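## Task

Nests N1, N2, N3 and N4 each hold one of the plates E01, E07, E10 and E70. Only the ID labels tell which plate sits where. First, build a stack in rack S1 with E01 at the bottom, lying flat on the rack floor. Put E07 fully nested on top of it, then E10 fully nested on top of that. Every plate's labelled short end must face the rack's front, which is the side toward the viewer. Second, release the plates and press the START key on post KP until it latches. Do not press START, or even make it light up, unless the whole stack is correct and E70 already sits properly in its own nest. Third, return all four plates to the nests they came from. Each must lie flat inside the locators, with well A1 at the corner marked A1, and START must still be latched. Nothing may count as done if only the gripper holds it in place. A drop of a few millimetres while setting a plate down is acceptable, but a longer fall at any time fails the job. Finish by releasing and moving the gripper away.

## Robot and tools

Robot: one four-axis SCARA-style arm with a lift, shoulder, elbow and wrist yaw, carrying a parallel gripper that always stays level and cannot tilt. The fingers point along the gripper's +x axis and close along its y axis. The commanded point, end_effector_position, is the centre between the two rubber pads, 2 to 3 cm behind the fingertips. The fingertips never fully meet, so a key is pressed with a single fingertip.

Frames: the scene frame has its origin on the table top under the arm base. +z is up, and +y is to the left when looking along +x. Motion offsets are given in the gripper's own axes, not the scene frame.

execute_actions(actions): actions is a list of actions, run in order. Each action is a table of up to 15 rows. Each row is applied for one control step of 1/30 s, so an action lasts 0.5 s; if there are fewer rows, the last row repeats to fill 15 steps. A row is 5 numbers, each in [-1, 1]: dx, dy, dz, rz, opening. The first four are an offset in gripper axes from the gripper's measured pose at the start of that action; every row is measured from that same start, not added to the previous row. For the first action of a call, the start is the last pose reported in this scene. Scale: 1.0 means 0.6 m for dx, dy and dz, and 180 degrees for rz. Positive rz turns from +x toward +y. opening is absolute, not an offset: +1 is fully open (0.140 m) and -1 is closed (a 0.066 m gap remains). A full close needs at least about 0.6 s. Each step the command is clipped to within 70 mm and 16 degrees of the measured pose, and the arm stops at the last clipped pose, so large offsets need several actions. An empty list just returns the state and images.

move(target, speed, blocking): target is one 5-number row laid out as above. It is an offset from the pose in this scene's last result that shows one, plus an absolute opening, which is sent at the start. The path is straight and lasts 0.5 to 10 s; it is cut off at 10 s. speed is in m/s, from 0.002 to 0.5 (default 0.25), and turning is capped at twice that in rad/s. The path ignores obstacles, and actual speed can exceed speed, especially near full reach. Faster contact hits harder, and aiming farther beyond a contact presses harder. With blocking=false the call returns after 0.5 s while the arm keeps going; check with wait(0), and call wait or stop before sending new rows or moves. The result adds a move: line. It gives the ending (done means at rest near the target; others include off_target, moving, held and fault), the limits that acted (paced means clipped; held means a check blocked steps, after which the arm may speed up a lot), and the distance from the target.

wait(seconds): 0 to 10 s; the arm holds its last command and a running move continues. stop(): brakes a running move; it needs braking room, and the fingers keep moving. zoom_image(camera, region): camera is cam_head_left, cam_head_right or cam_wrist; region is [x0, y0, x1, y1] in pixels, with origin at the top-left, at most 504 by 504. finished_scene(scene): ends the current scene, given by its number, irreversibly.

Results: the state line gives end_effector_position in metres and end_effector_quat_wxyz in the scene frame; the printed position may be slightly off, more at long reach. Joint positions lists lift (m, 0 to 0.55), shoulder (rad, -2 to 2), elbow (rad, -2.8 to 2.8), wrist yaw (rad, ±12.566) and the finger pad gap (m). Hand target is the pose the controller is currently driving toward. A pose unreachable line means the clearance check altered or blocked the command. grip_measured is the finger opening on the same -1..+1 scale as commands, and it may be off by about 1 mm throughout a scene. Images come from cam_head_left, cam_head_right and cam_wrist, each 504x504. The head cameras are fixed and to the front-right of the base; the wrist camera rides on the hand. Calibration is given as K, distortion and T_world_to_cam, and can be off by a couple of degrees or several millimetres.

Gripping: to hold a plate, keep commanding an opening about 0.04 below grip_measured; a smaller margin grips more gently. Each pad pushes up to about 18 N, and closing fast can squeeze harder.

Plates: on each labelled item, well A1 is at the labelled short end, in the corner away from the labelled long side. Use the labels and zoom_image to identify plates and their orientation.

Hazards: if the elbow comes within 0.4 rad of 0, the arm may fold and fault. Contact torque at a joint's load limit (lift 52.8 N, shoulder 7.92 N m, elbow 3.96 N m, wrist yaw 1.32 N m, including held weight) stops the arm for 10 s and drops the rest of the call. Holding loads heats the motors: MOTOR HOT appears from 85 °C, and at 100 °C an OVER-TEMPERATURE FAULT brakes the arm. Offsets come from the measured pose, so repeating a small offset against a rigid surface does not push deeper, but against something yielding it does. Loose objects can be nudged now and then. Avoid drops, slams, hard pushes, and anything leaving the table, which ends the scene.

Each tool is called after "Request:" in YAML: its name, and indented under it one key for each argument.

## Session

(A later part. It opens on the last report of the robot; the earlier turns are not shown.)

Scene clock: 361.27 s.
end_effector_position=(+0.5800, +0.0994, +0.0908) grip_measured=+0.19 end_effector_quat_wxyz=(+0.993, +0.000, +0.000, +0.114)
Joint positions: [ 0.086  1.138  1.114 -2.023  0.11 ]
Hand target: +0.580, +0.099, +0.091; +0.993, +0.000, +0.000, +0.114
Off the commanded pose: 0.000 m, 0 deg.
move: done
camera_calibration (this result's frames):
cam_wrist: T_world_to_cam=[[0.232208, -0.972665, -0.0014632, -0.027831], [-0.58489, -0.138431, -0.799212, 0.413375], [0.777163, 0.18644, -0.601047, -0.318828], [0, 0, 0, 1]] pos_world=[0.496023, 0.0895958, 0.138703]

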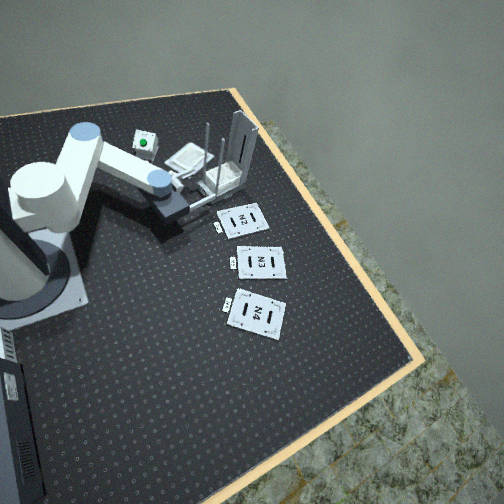

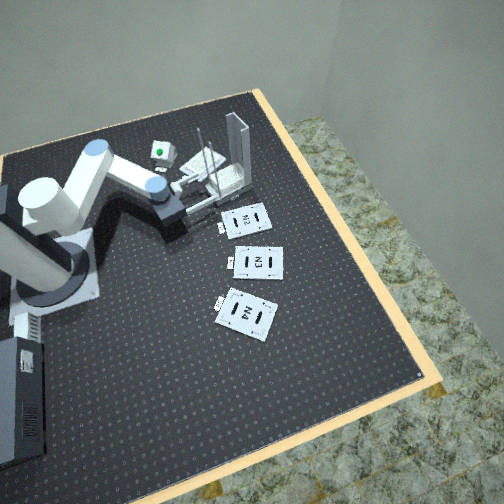

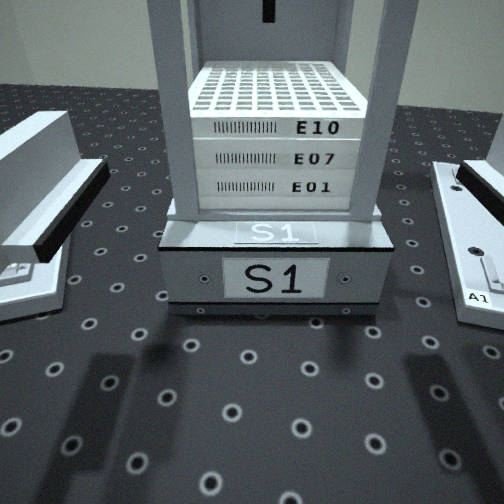

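Request:
move:
  target: [-0.1405, 0.2049, 0.1153, 0.2048, 0.19]
  speed: 0.25

Scene clock: 369.20 s.
end_effector_position=(+0.4699, +0.2001, +0.1600) grip_measured=+0.19 end_effector_quat_wxyz=(+0.906, +0.000, +0.000, +0.423)
Joint positions: [ 0.155  1.393  0.882 -1.403  0.11 ]
Hand target: +0.470, +0.200, +0.160; +0.906, +0.000, +0.000, +0.422
Off the commanded pose: 0.000 m, 0 deg.
move: done
camera_calibration (this result's frames):
cam_wrist: T_world_to_cam=[[0.769566, -0.638566, -0.0014632, -0.223646], [-0.384709, -0.4618, -0.799212, 0.388898], [0.509674, 0.615609, -0.601047, -0.170607], [0, 0, 0, 1]] pos_world=[0.408677, 0.141807, 0.207942]

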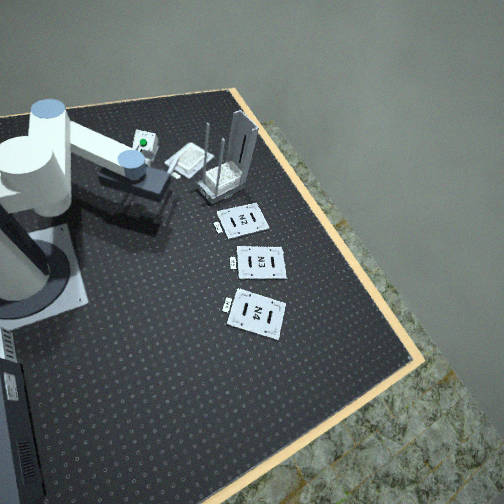

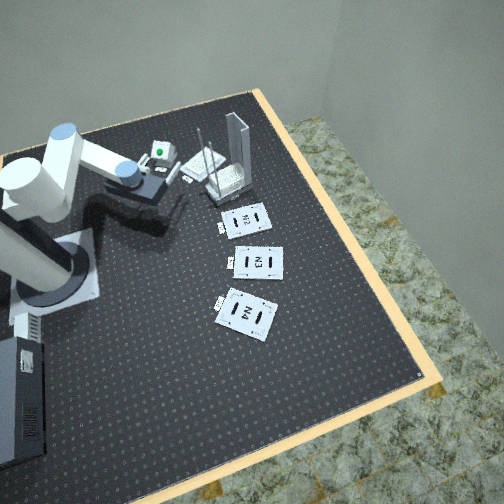

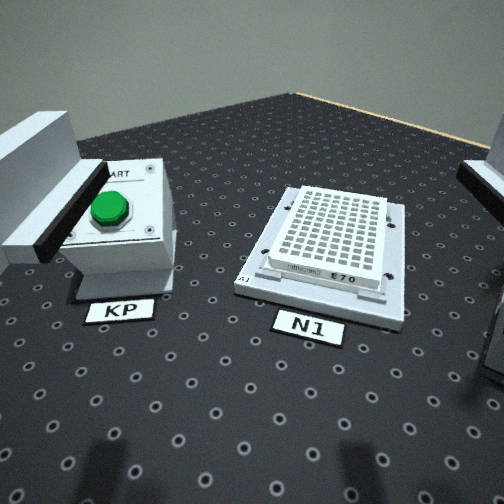

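Request:
zoom_image:
  camera: "cam_wrist"
  region: [220, 170, 420, 350]

Request:
zoom_image:
  camera: "cam_wrist"
  region: [30, 140, 210, 340]

Region (220, 170, 420, 350) of cam_wrist's 504x504 image, scaled by 2.520, with more detail than that image has; it fills the top 454 rows of this view, and the rest is white.

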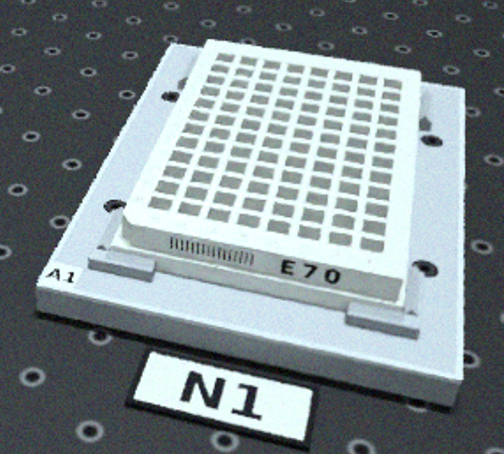

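Region (30, 140, 210, 340) of cam_wrist's 504x504 image, scaled by 2.520, with more detail than that image has; it fills the left 454 columns of this view, and the rest is white.

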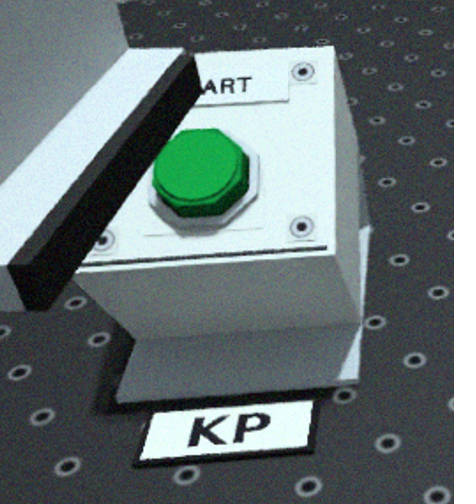

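Request:
move:
  target: [0.097, 0.1472, 0, 0.0446, 0.19]
  speed: 0.2

Scene clock: 385.03 s.
end_effector_position=(+0.4396, +0.3015, +0.1600) grip_measured=+0.19 end_effector_quat_wxyz=(+0.874, +0.000, +0.000, +0.485)
Joint positions: [ 0.155  1.676  1.055 -1.718  0.11 ]
Hand target: +0.440, +0.301, +0.160; +0.874, +0.000, +0.000, +0.485
Off the commanded pose: 0.000 m, 0 deg.
move: done
camera_calibration (this result's frames):
cam_wrist: T_world_to_cam=[[0.85157, -0.524239, -0.0014632, -0.206021], [-0.316089, -0.511222, -0.799212, 0.408792], [0.41823, 0.681048, -0.601047, -0.197101], [0, 0, 0, 1]] pos_world=[0.387089, 0.235214, 0.207943]

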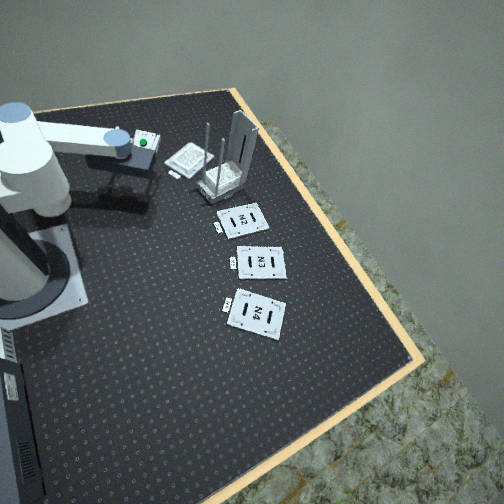

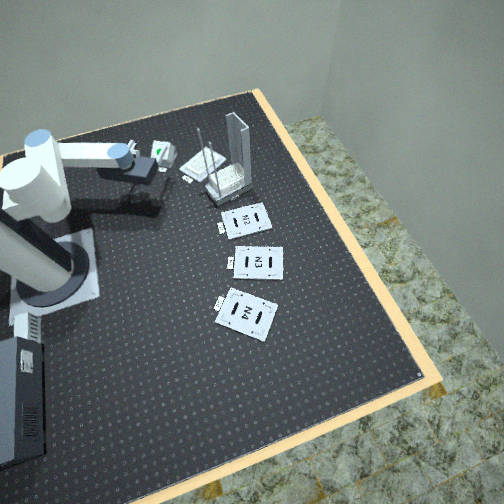

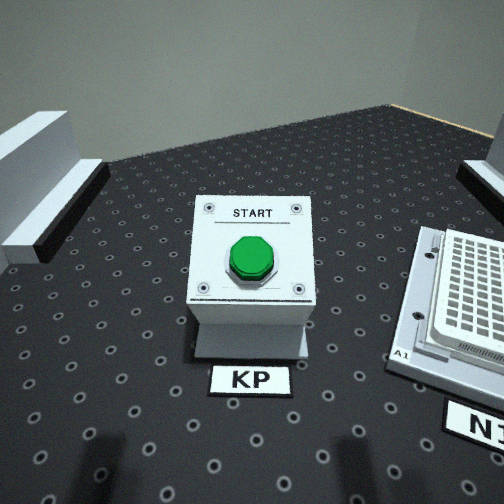

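Request:
zoom_image:
  camera: "cam_wrist"
  region: [160, 180, 345, 405]

Region (160, 180, 345, 405) of cam_wrist's 504x504 image, scaled by 2.240, with more detail than that image has; it fills the left 414 columns of this view, and the rest is white.

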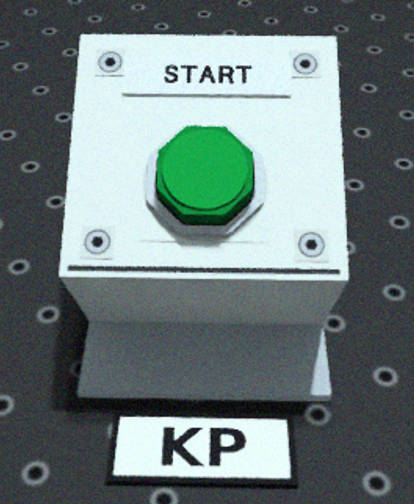

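Request:
move:
  target: [0.0735, -0.0525, -0.0878, 0, -1]
  speed: 0.1

Scene clock: 412.13 s.
end_effector_position=(+0.4896, +0.3223, +0.1073) grip_measured=-0.99 end_effector_quat_wxyz=(+0.874, +0.000, +0.000, +0.485)
Joint positions: [ 0.102  1.524  1.294 -1.805  0.066]
Hand target: +0.490, +0.322, +0.107; +0.874, +0.000, +0.000, +0.485
Off the commanded pose: 0.000 m, 0 deg.
move: done
camera_calibration (this result's frames):
cam_wrist: T_world_to_cam=[[0.851649, -0.524111, -0.0014632, -0.237919], [-0.316012, -0.511269, -0.799212, 0.393075], [0.418128, 0.681111, -0.601047, -0.26387], [0, 0, 0, 1]] pos_world=[0.437171, 0.255996, 0.155204]

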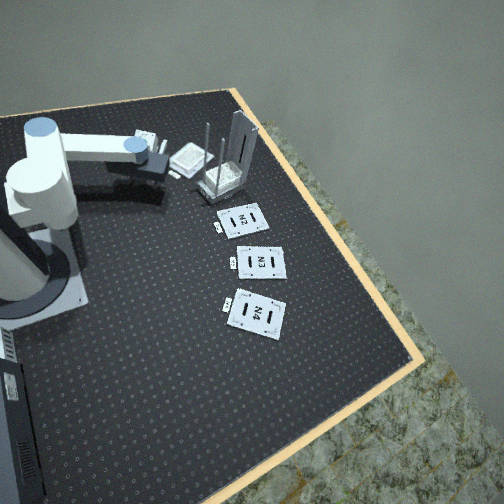

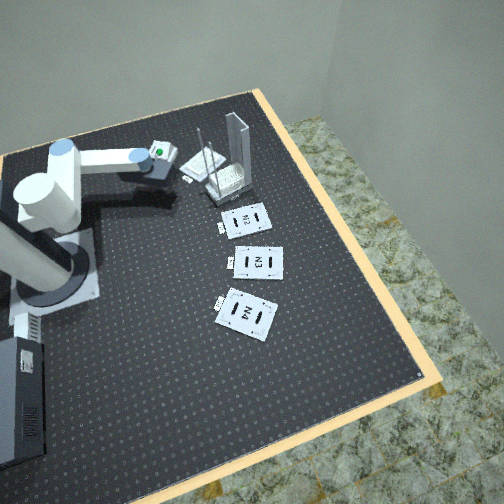

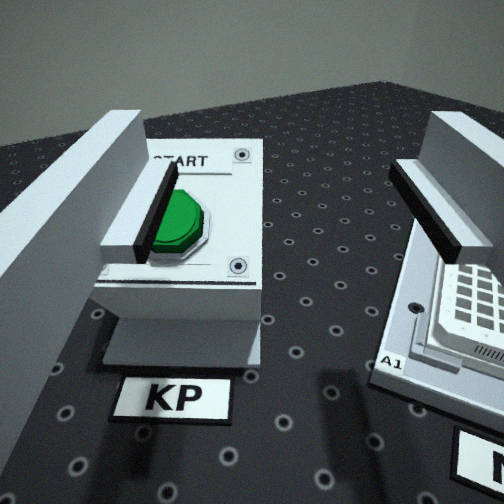

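Request:
zoom_image:
  camera: "cam_wrist"
  region: [80, 100, 290, 380]

Region (80, 100, 290, 380) of cam_wrist's 504x504 image, scaled by 1.800, with more detail than that image has; it fills the left 378 columns of this view, and the rest is white.

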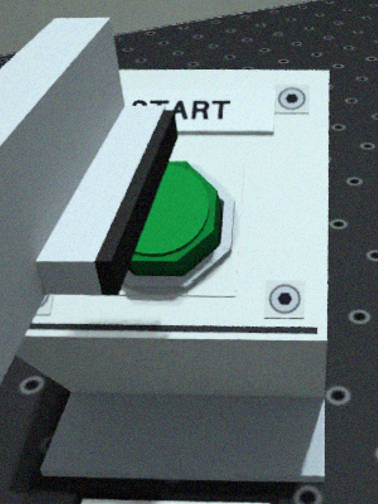

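Request:
zoom_image:
  camera: "cam_head_right"
  region: [170, 135, 270, 215]

Request:
move:
  target: [0.0205, 0, -0.0324, 0, -1]
  speed: 0.04

Region (170, 135, 270, 215) of cam_head_right's 504x504 image, scaled by 5.040, with more detail than that image has; it fills the top 403 rows of this view, and the rest is white.

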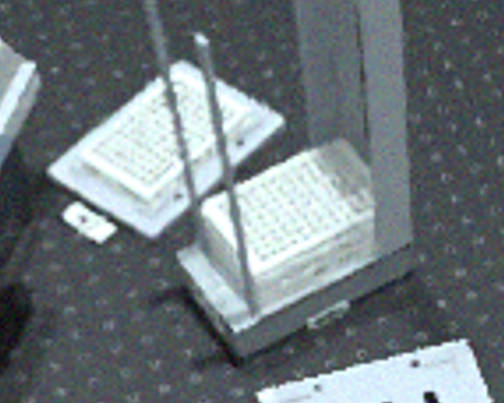

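Scene clock: 430.40 s.
end_effector_position=(+0.4961, +0.3328, +0.0878) grip_measured=-0.99 end_effector_quat_wxyz=(+0.874, +0.000, +0.000, +0.486)
Joint positions: [ 0.083  1.513  1.352 -1.851  0.066]
Hand target: +0.496, +0.333, +0.088; +0.874, +0.000, +0.000, +0.485
Off the commanded pose: 0.000 m, 0 deg.
move: done
camera_calibration (this result's frames):
cam_wrist: T_world_to_cam=[[0.851893, -0.523715, -0.0014632, -0.23815], [-0.315774, -0.511416, -0.799212, 0.384828], [0.417811, 0.681305, -0.601047, -0.285345], [0, 0, 0, 1]] pos_world=[0.443617, 0.266492, 0.135705]

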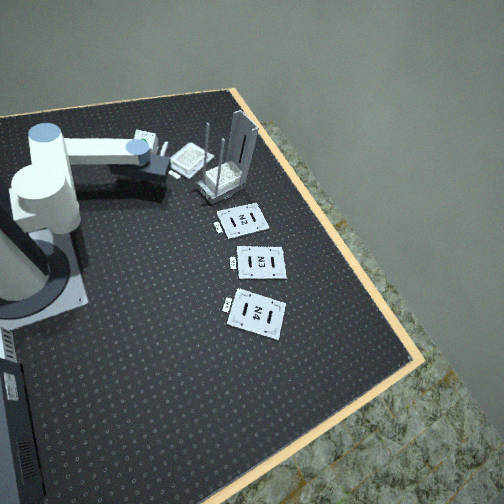

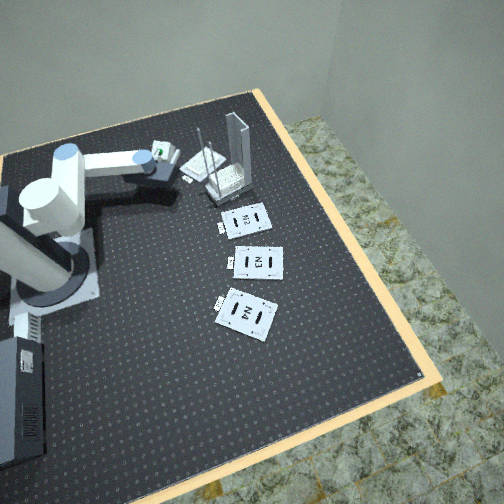

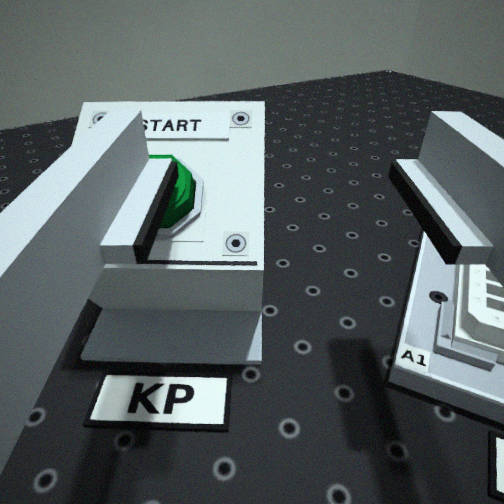

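Request:
move:
  target: [0.0071, 0, -0.0113, 0, -1]
  speed: 0.01

Scene clock: 433.13 s.
end_effector_position=(+0.4981, +0.3362, +0.0812) grip_measured=-0.99 end_effector_quat_wxyz=(+0.874, +0.000, +0.000, +0.486)
Joint positions: [ 0.076  1.509  1.371 -1.865  0.066]
Hand target: +0.498, +0.336, +0.081; +0.874, +0.000, +0.000, +0.486
Off the commanded pose: 0.000 m, 0 deg.
move: done
camera_calibration (this result's frames):
cam_wrist: T_world_to_cam=[[0.852177, -0.523251, -0.0014632, -0.238458], [-0.315496, -0.511588, -0.799212, 0.381823], [0.41744, 0.681532, -0.601047, -0.292407], [0, 0, 0, 1]] pos_world=[0.445735, 0.269847, 0.129058]

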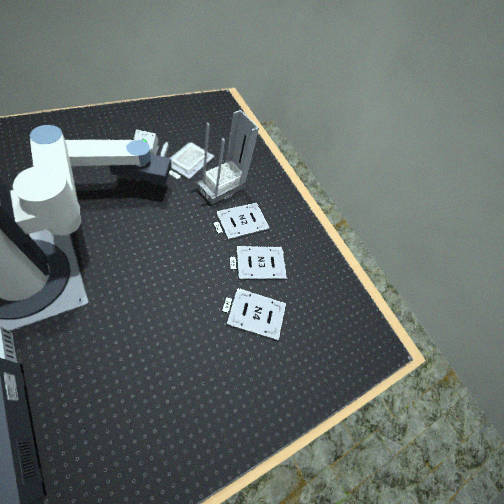

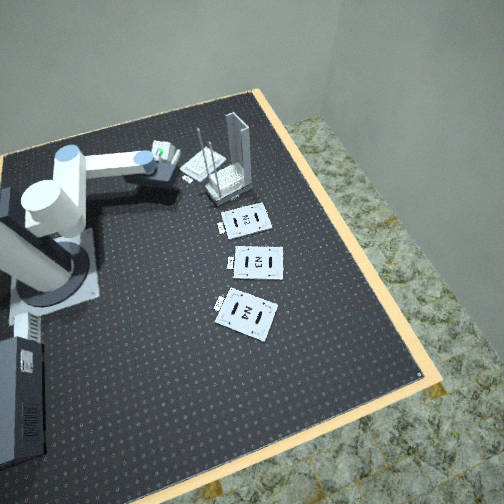

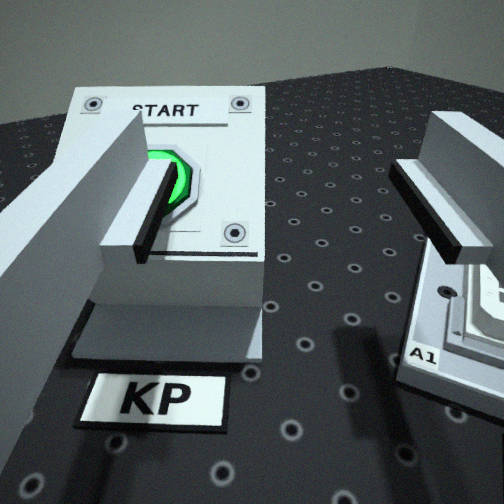

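Request:
move:
  target: [0.0013, 0, -0.0021, 0, -1]
  speed: 0.005

Request:
zoom_image:
  camera: "cam_wrist"
  region: [90, 90, 270, 270]

Scene clock: 442.03 s.
end_effector_position=(+0.4984, +0.3365, +0.0802) grip_measured=-0.99 end_effector_quat_wxyz=(+0.874, +0.000, +0.000, +0.486)
Joint positions: [ 0.075  1.508  1.373 -1.866  0.066]
Hand target: +0.499, +0.337, +0.080; +0.874, +0.000, +0.000, +0.486
Off the commanded pose: 0.000 m, 0 deg.
move: done
camera_calibration (this result's frames):
cam_wrist: T_world_to_cam=[[0.852352, -0.522966, -0.0014632, -0.238667], [-0.315325, -0.511693, -0.799212, 0.381298], [0.417212, 0.681672, -0.601047, -0.293253], [0, 0, 0, 1]] pos_world=[0.44601, 0.270196, 0.12813]

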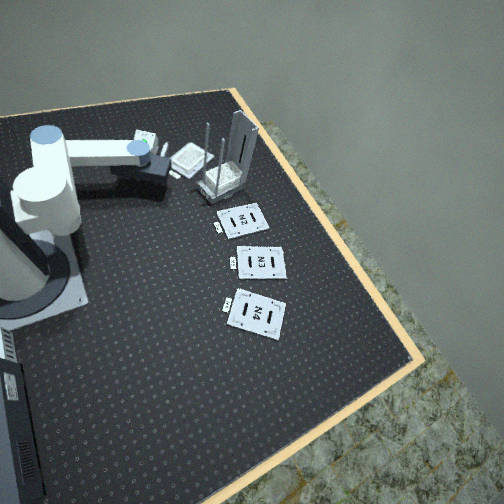

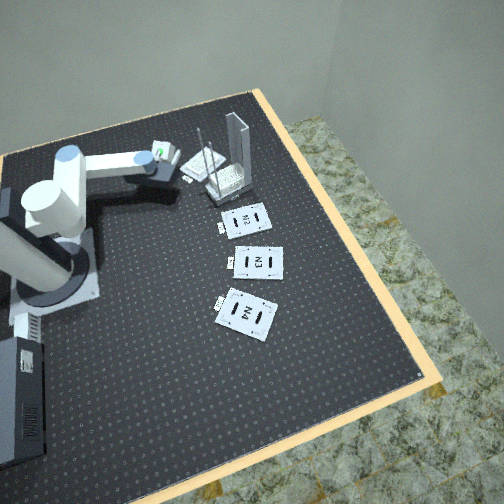

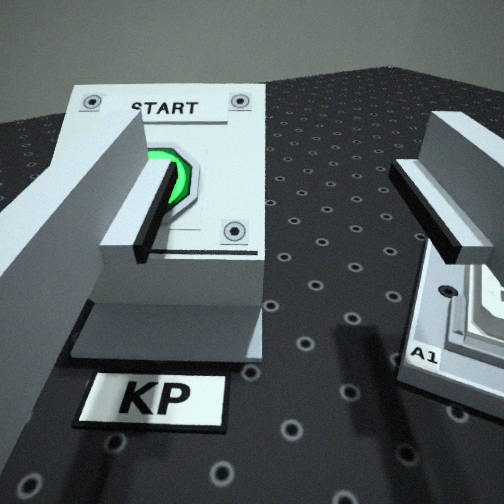

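Region (90, 90, 270, 270) of cam_wrist's 504x504 image, scaled by 2.800, with more detail than that image has.

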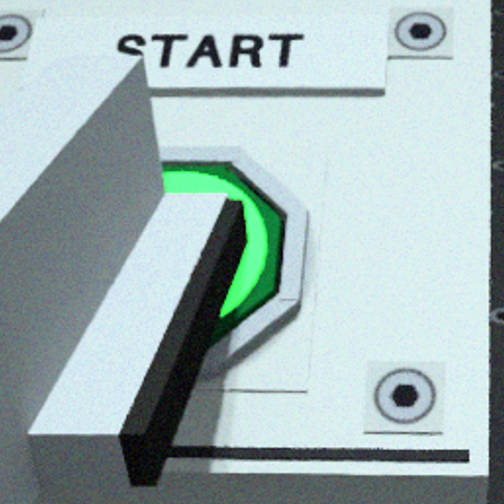

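Request:
move:
  target: [-0.0178, 0, 0.0282, 0, -1]
  speed: 0.03

Request:
zoom_image:
  camera: "cam_wrist"
  region: [90, 110, 270, 290]

Scene clock: 445.80 s.
end_effector_position=(+0.4928, +0.3274, +0.0972) grip_measured=-0.99 end_effector_quat_wxyz=(+0.874, +0.000, +0.000, +0.486)
Joint positions: [ 0.092  1.518  1.323 -1.826  0.066]
Hand target: +0.493, +0.327, +0.097; +0.874, +0.000, +0.000, +0.486
Off the commanded pose: 0.000 m, 0 deg.
move: done
camera_calibration (this result's frames):
cam_wrist: T_world_to_cam=[[0.852123, -0.52334, -0.0014632, -0.238459], [-0.315549, -0.511555, -0.799212, 0.388506], [0.417511, 0.681489, -0.601047, -0.274589], [0, 0, 0, 1]] pos_world=[0.440432, 0.261076, 0.145109]

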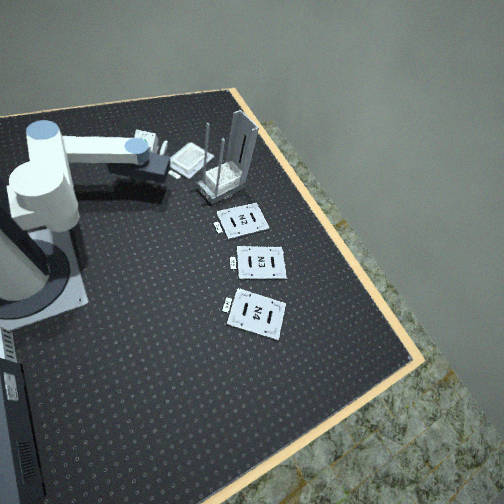

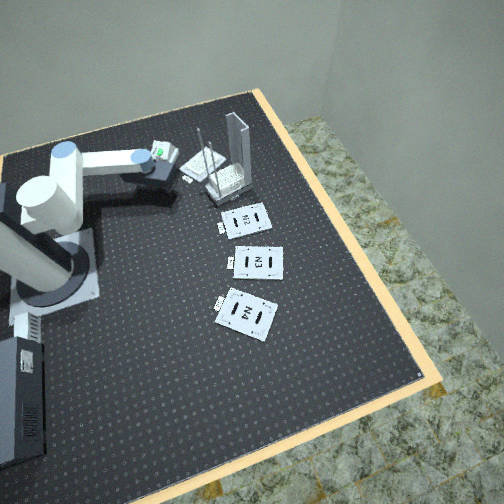

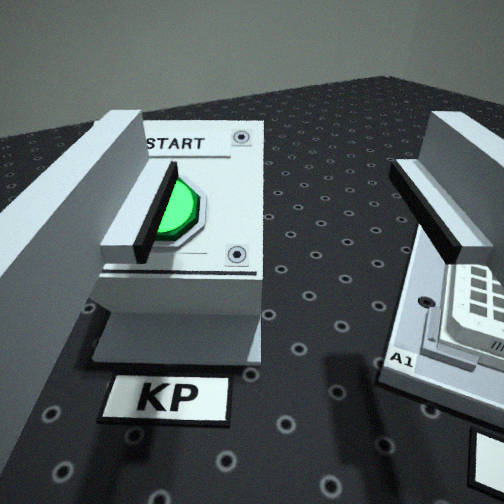

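Region (90, 110, 270, 290) of cam_wrist's 504x504 image, scaled by 2.800, with more detail than that image has.

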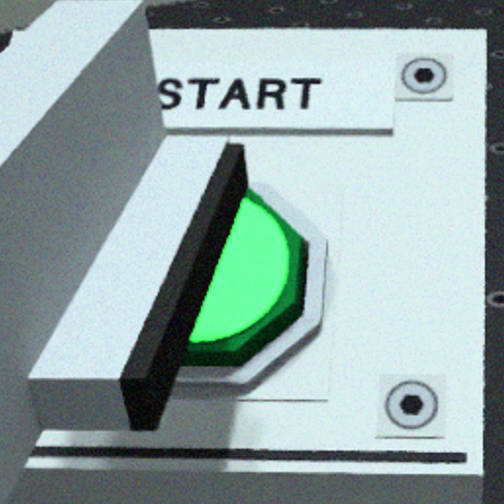

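Request:
move:
  target: [-0.0667, 0, 0.03, 0, 0.19]
  speed: 0.15

Request:
move:
  target: [-0.1975, -0.3058, -0.0407, -0.25, 0.19]
  speed: 0.25

Scene clock: 454.93 s.
end_effector_position=(+0.4718, +0.2933, +0.1153) grip_measured=+0.19 end_effector_quat_wxyz=(+0.874, +0.000, +0.000, +0.486)
Joint positions: [ 0.11   1.545  1.142 -1.673  0.11 ]
Hand target: +0.472, +0.293, +0.115; +0.874, +0.000, +0.000, +0.486
Off the commanded pose: 0.000 m, 0 deg.
move: done
camera_calibration (this result's frames):
cam_wrist: T_world_to_cam=[[0.851784, -0.523891, -0.0014632, -0.238039], [-0.31588, -0.511351, -0.799212, 0.378939], [0.417952, 0.681218, -0.601047, -0.231824], [0, 0, 0, 1]] pos_world=[0.419349, 0.226988, 0.163167]

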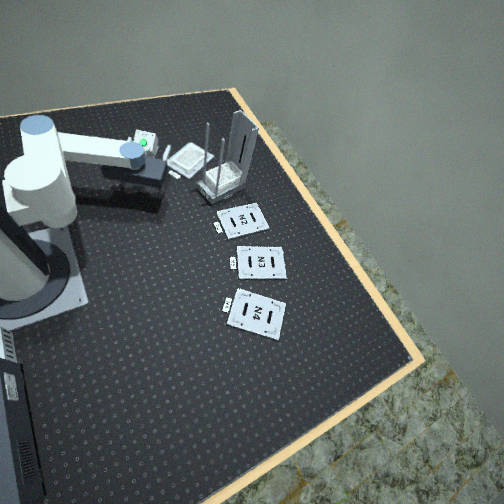

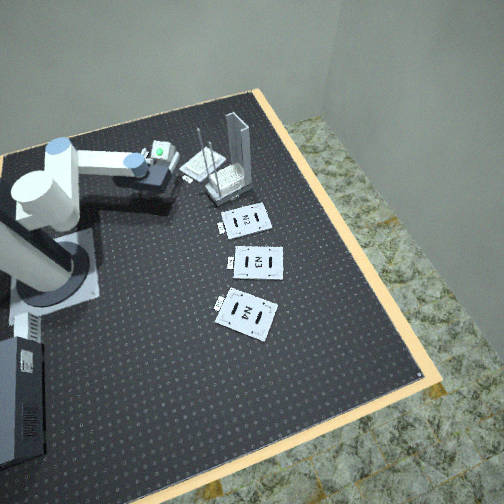

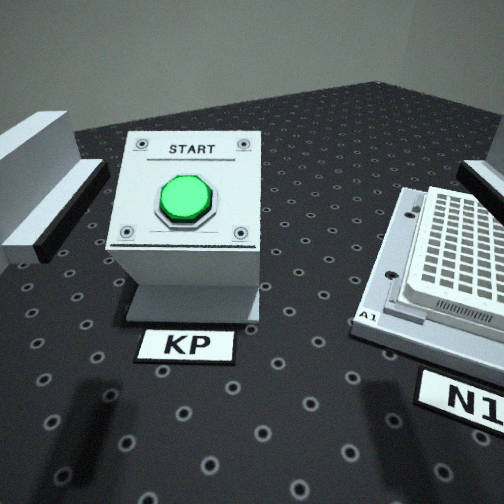

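Scene clock: 456.87 s.
end_effector_position=(+0.5650, +0.0957, +0.0909) grip_measured=+0.19 end_effector_quat_wxyz=(+0.993, +0.000, +0.000, +0.114)
Joint positions: [ 0.086  1.163  1.044 -1.979  0.11 ]
Hand target: +0.565, +0.096, +0.091; +0.993, +0.000, +0.000, +0.114
Off the commanded pose: 0.000 m, 0 deg.
move: done
camera_calibration (this result's frames):
cam_wrist: T_world_to_cam=[[0.231574, -0.972816, -0.0014632, -0.0275965], [-0.58498, -0.13805, -0.799212, 0.404128], [0.777285, 0.185933, -0.601047, -0.306438], [0, 0, 0, 1]] pos_world=[0.480987, 0.0859203, 0.13876]

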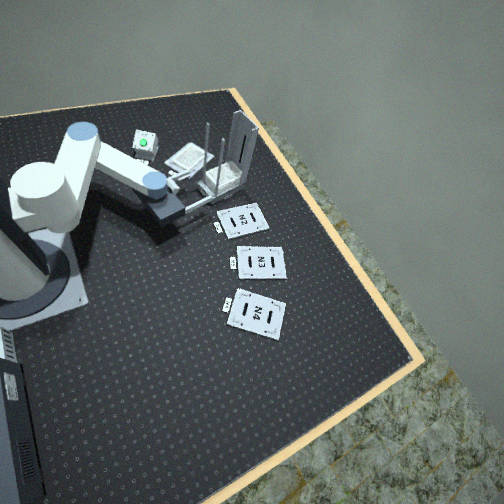

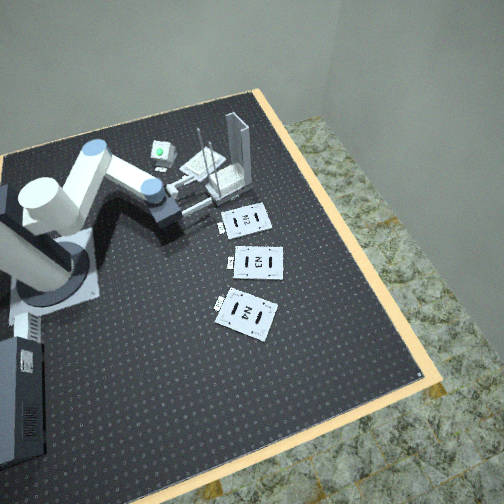

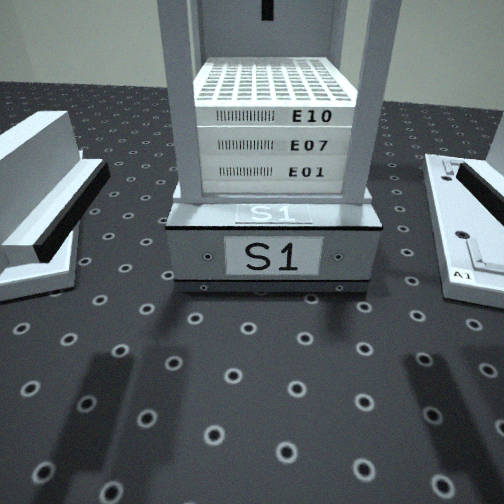

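Request:
move:
  target: [0.1959, 0.0007, -0.0003, 0.0003, 0.19]
  speed: 0.12

Scene clock: 461.03 s.
end_effector_position=(+0.6794, +0.1228, +0.0907) grip_measured=+0.19 end_effector_quat_wxyz=(+0.993, +0.000, +0.000, +0.115)
Joint positions: [ 0.086  0.926  1.628 -2.325  0.11 ]
Hand target: +0.679, +0.123, +0.091; +0.993, +0.000, +0.000, +0.114
Off the commanded pose: 0.000 m, 0 deg.
move: done
camera_calibration (this result's frames):
cam_wrist: T_world_to_cam=[[0.23281, -0.972521, -0.0014632, -0.0286082], [-0.584804, -0.138793, -0.799212, 0.474685], [0.777048, 0.186921, -0.601047, -0.400458], [0, 0, 0, 1]] pos_world=[0.595433, 0.112915, 0.138637]

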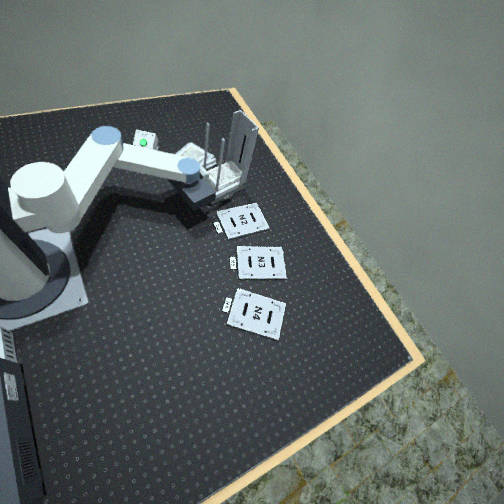

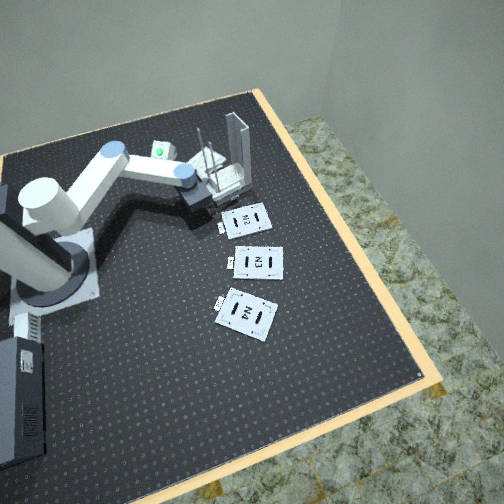

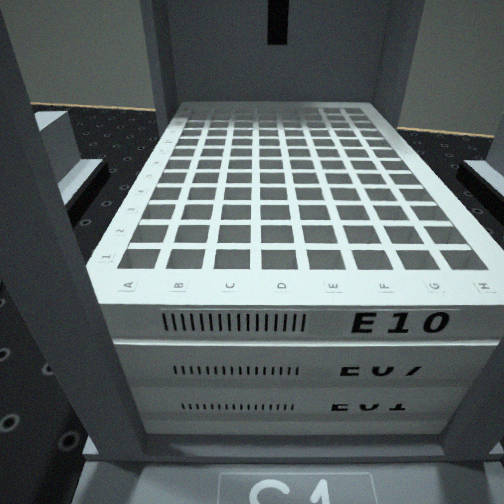

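Aligned. Close, lift out of the rack.

Request:
execute_actions:
  actions:
    - [[0,0,0,0,-0.46]]
    - [[0,0,0,0,-0.48],[0,0,0,0,-0.49],[0,0,0,0,-0.50],[0,0,0,0,-0.51],[0,0,0,0,-0.52],[0,0,0,0,-0.53],[0,0,0,0,-0.54],[0,0,0,0,-0.55],[0,0,0,0,-0.56],[0,0,0,0,-0.57],[0,0,0,0,-0.58],[0,0,0,0,-0.59],[0,0,0,0,-0.605]]

Request:
move:
  target: [0, 0, 0.02, 0, -0.605]
  speed: 0.03

Request:
move:
  target: [0, 0, 0.387, 0, -0.605]
  speed: 0.15

Scene clock: 464.87 s.
end_effector_position=(+0.6794, +0.1228, +0.0907) grip_measured=-0.56 end_effector_quat_wxyz=(+0.993, +0.000, +0.000, +0.115)
Joint positions: [ 0.086  0.926  1.628 -2.325  0.082]
Hand target: +0.679, +0.123, +0.091; +0.993, +0.000, +0.000, +0.115
Off the commanded pose: 0.000 m, 0 deg.
camera_calibration (this result's frames):
cam_wrist: T_world_to_cam=[[0.232792, -0.972525, -0.0014632, -0.0285989], [-0.584807, -0.138782, -0.799212, 0.474684], [0.777051, 0.186906, -0.601047, -0.400458], [0, 0, 0, 1]] pos_world=[0.595433, 0.112913, 0.138637]

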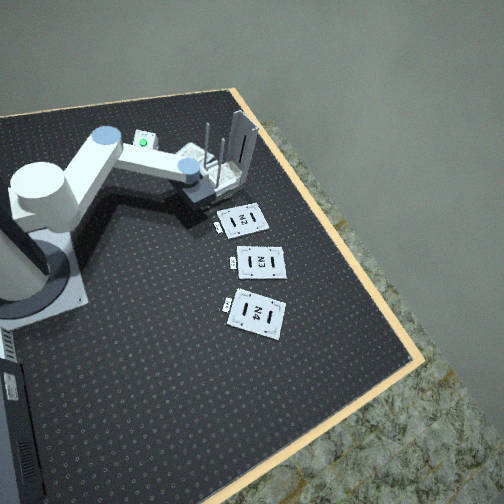

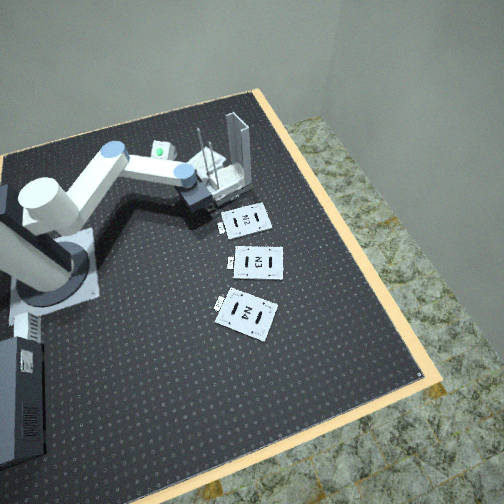

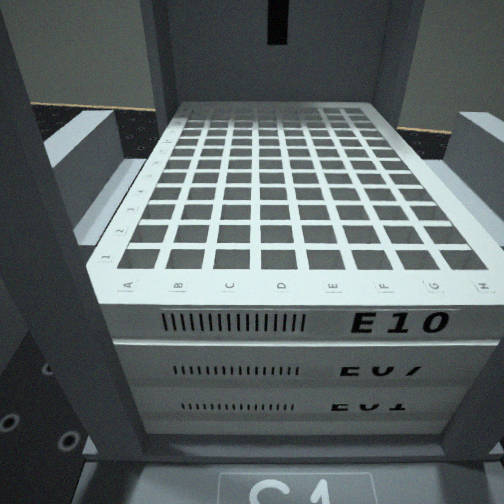

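Scene clock: 465.57 s.
end_effector_position=(+0.6794, +0.1228, +0.1028) grip_measured=-0.56 end_effector_quat_wxyz=(+0.993, +0.000, +0.000, +0.115)
Joint positions: [ 0.098  0.926  1.628 -2.325  0.082]
Hand target: +0.679, +0.123, +0.103; +0.993, +0.000, +0.000, +0.115
Off the commanded pose: 0.000 m, 0 deg.
move: done
camera_calibration (this result's frames):
cam_wrist: T_world_to_cam=[[0.232794, -0.972525, -0.0014632, -0.0285819], [-0.584807, -0.138783, -0.799212, 0.484312], [0.777051, 0.186907, -0.601047, -0.393218], [0, 0, 0, 1]] pos_world=[0.595433, 0.112913, 0.150683]

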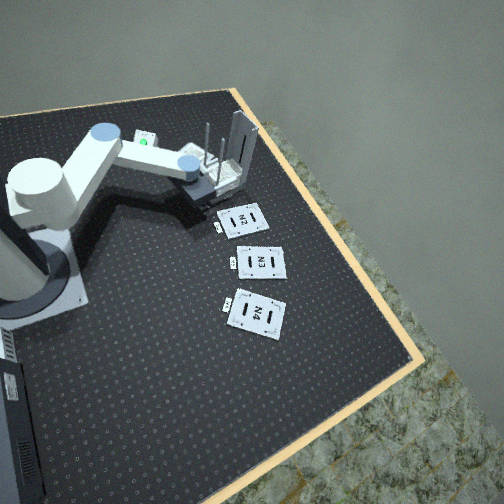

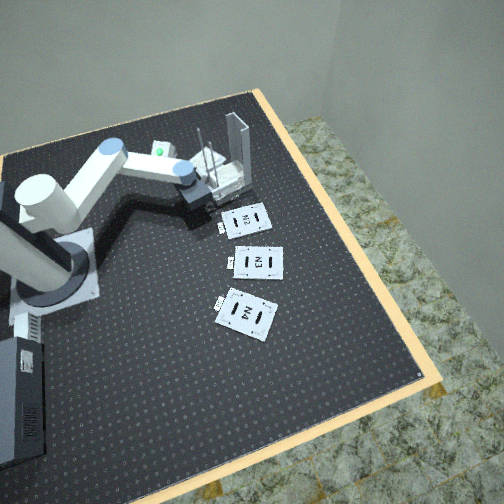

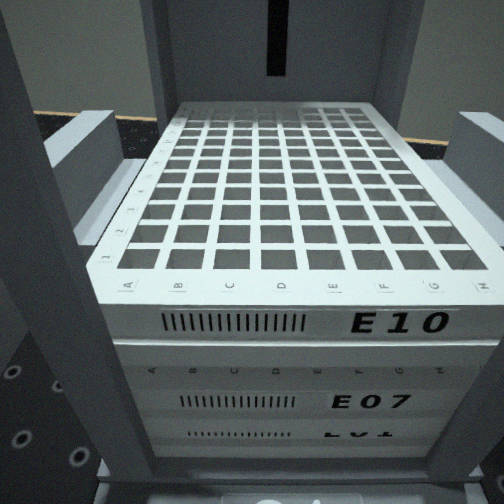

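Scene clock: 467.47 s.
end_effector_position=(+0.6794, +0.1228, +0.3350) grip_measured=-0.56 end_effector_quat_wxyz=(+0.993, +0.000, +0.000, +0.115)
Joint positions: [ 0.33   0.926  1.628 -2.325  0.082]
Hand target: +0.679, +0.123, +0.335; +0.993, +0.000, +0.000, +0.115
Off the commanded pose: 0.000 m, 0 deg.
move: done
camera_calibration (this result's frames):
cam_wrist: T_world_to_cam=[[0.232851, -0.972511, -0.0014632, -0.0282642], [-0.584799, -0.138817, -0.799212, 0.66993], [0.77704, 0.186953, -0.601047, -0.253632], [0, 0, 0, 1]] pos_world=[0.595438, 0.112928, 0.38293]

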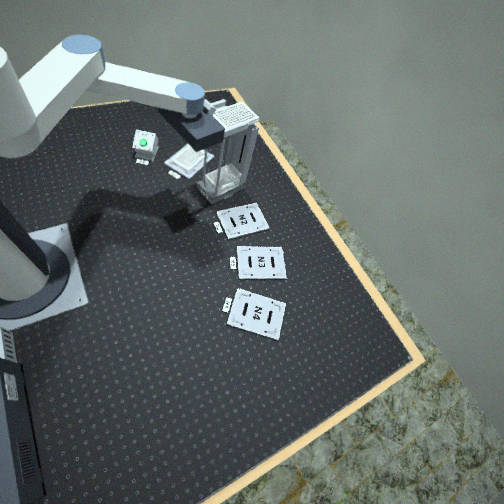

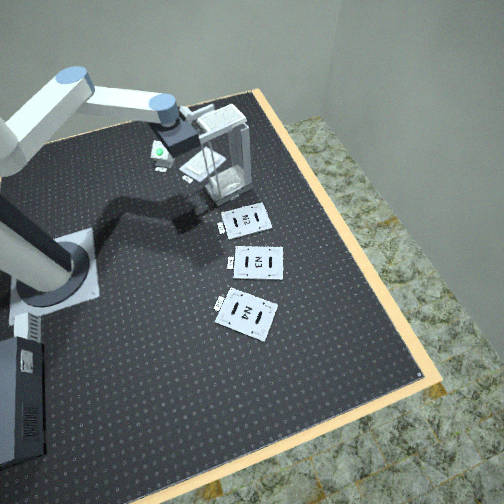

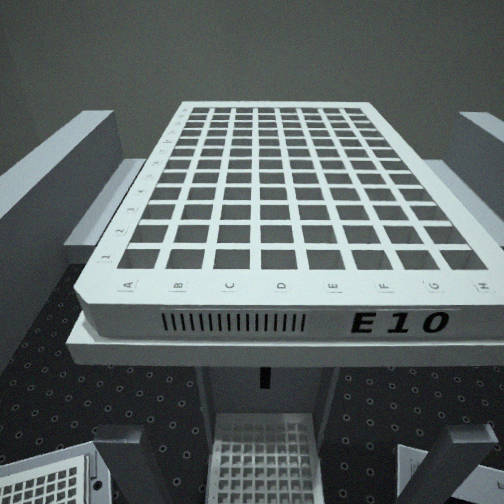

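Request:
move:
  target: [-0.0553, -0.2646, 0, -0.092, -0.605]
  speed: 0.2

Request:
move:
  target: [0, 0, -0.46, 0, -0.605]
  speed: 0.25

Scene clock: 473.33 s.
end_effector_position=(+0.6832, -0.0395, +0.3350) grip_measured=-0.56 end_effector_quat_wxyz=(+1.000, +0.000, +0.000, -0.030)
Joint positions: [ 0.33   0.622  1.576 -2.258  0.082]
Hand target: +0.683, -0.039, +0.335; +1.000, +0.000, +0.000, -0.030
Off the commanded pose: 0.000 m, 0 deg.
move: done
camera_calibration (this result's frames):
cam_wrist: T_world_to_cam=[[-0.0544888, -0.998513, -0.0014632, 0.00832575], [-0.600091, 0.0339181, -0.799212, 0.666912], [0.798074, -0.0426701, -0.601047, -0.24971], [0, 0, 0, 1]] pos_world=[0.599948, -0.0249622, 0.382929]

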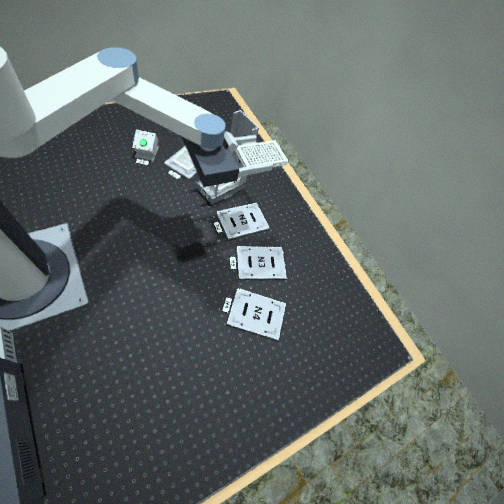

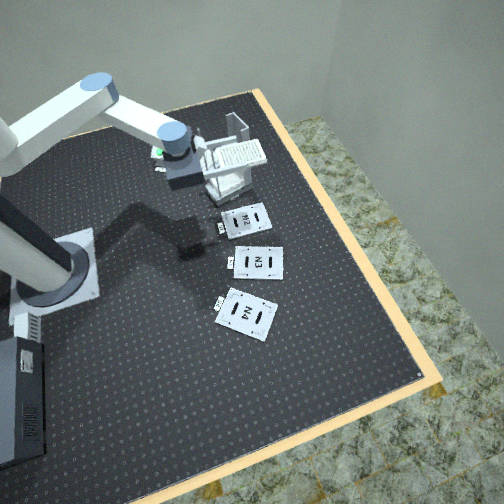

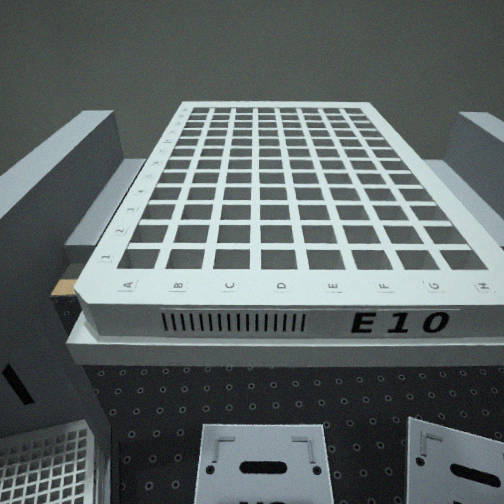

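Scene clock: 474.87 s.
end_effector_position=(+0.6832, -0.0395, +0.0590) grip_measured=-0.56 end_effector_quat_wxyz=(+1.000, +0.000, +0.000, -0.030)
Joint positions: [ 0.054  0.622  1.576 -2.258  0.082]
Hand target: +0.683, -0.039, +0.059; +1.000, +0.000, +0.000, -0.030
Off the commanded pose: 0.000 m, 0 deg.
move: done
camera_calibration (this result's frames):
cam_wrist: T_world_to_cam=[[-0.0545349, -0.998511, -0.0014632, 0.00794224], [-0.60009, 0.0339458, -0.799212, 0.446266], [0.798072, -0.0427069, -0.601047, -0.415635], [0, 0, 0, 1]] pos_world=[0.599939, -0.0249689, 0.106857]

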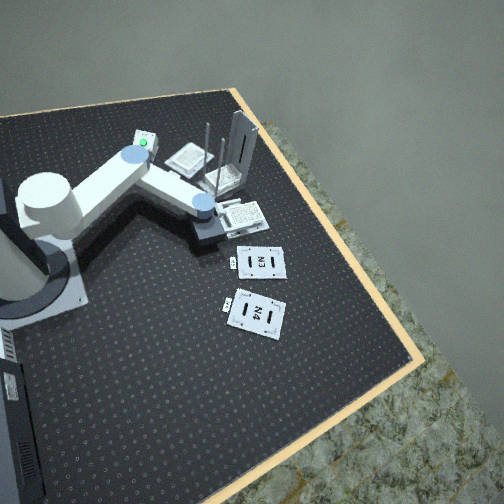

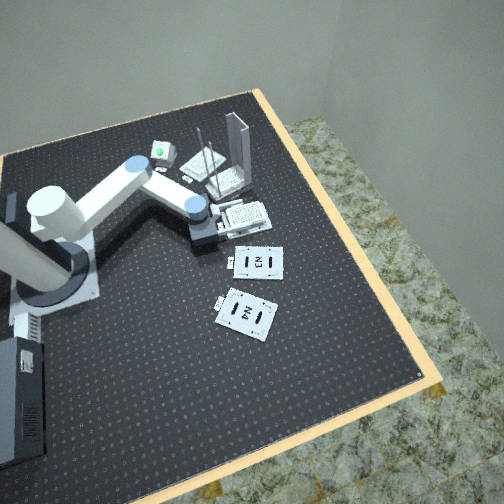

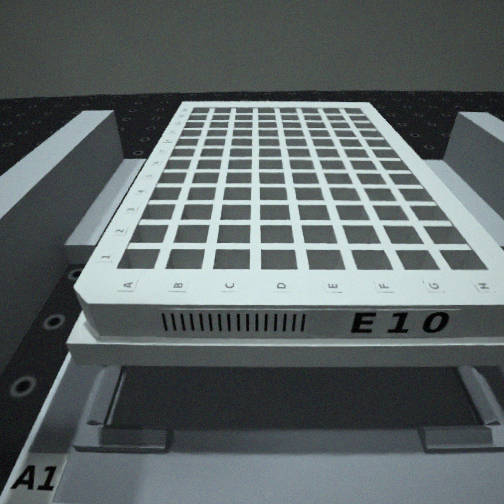

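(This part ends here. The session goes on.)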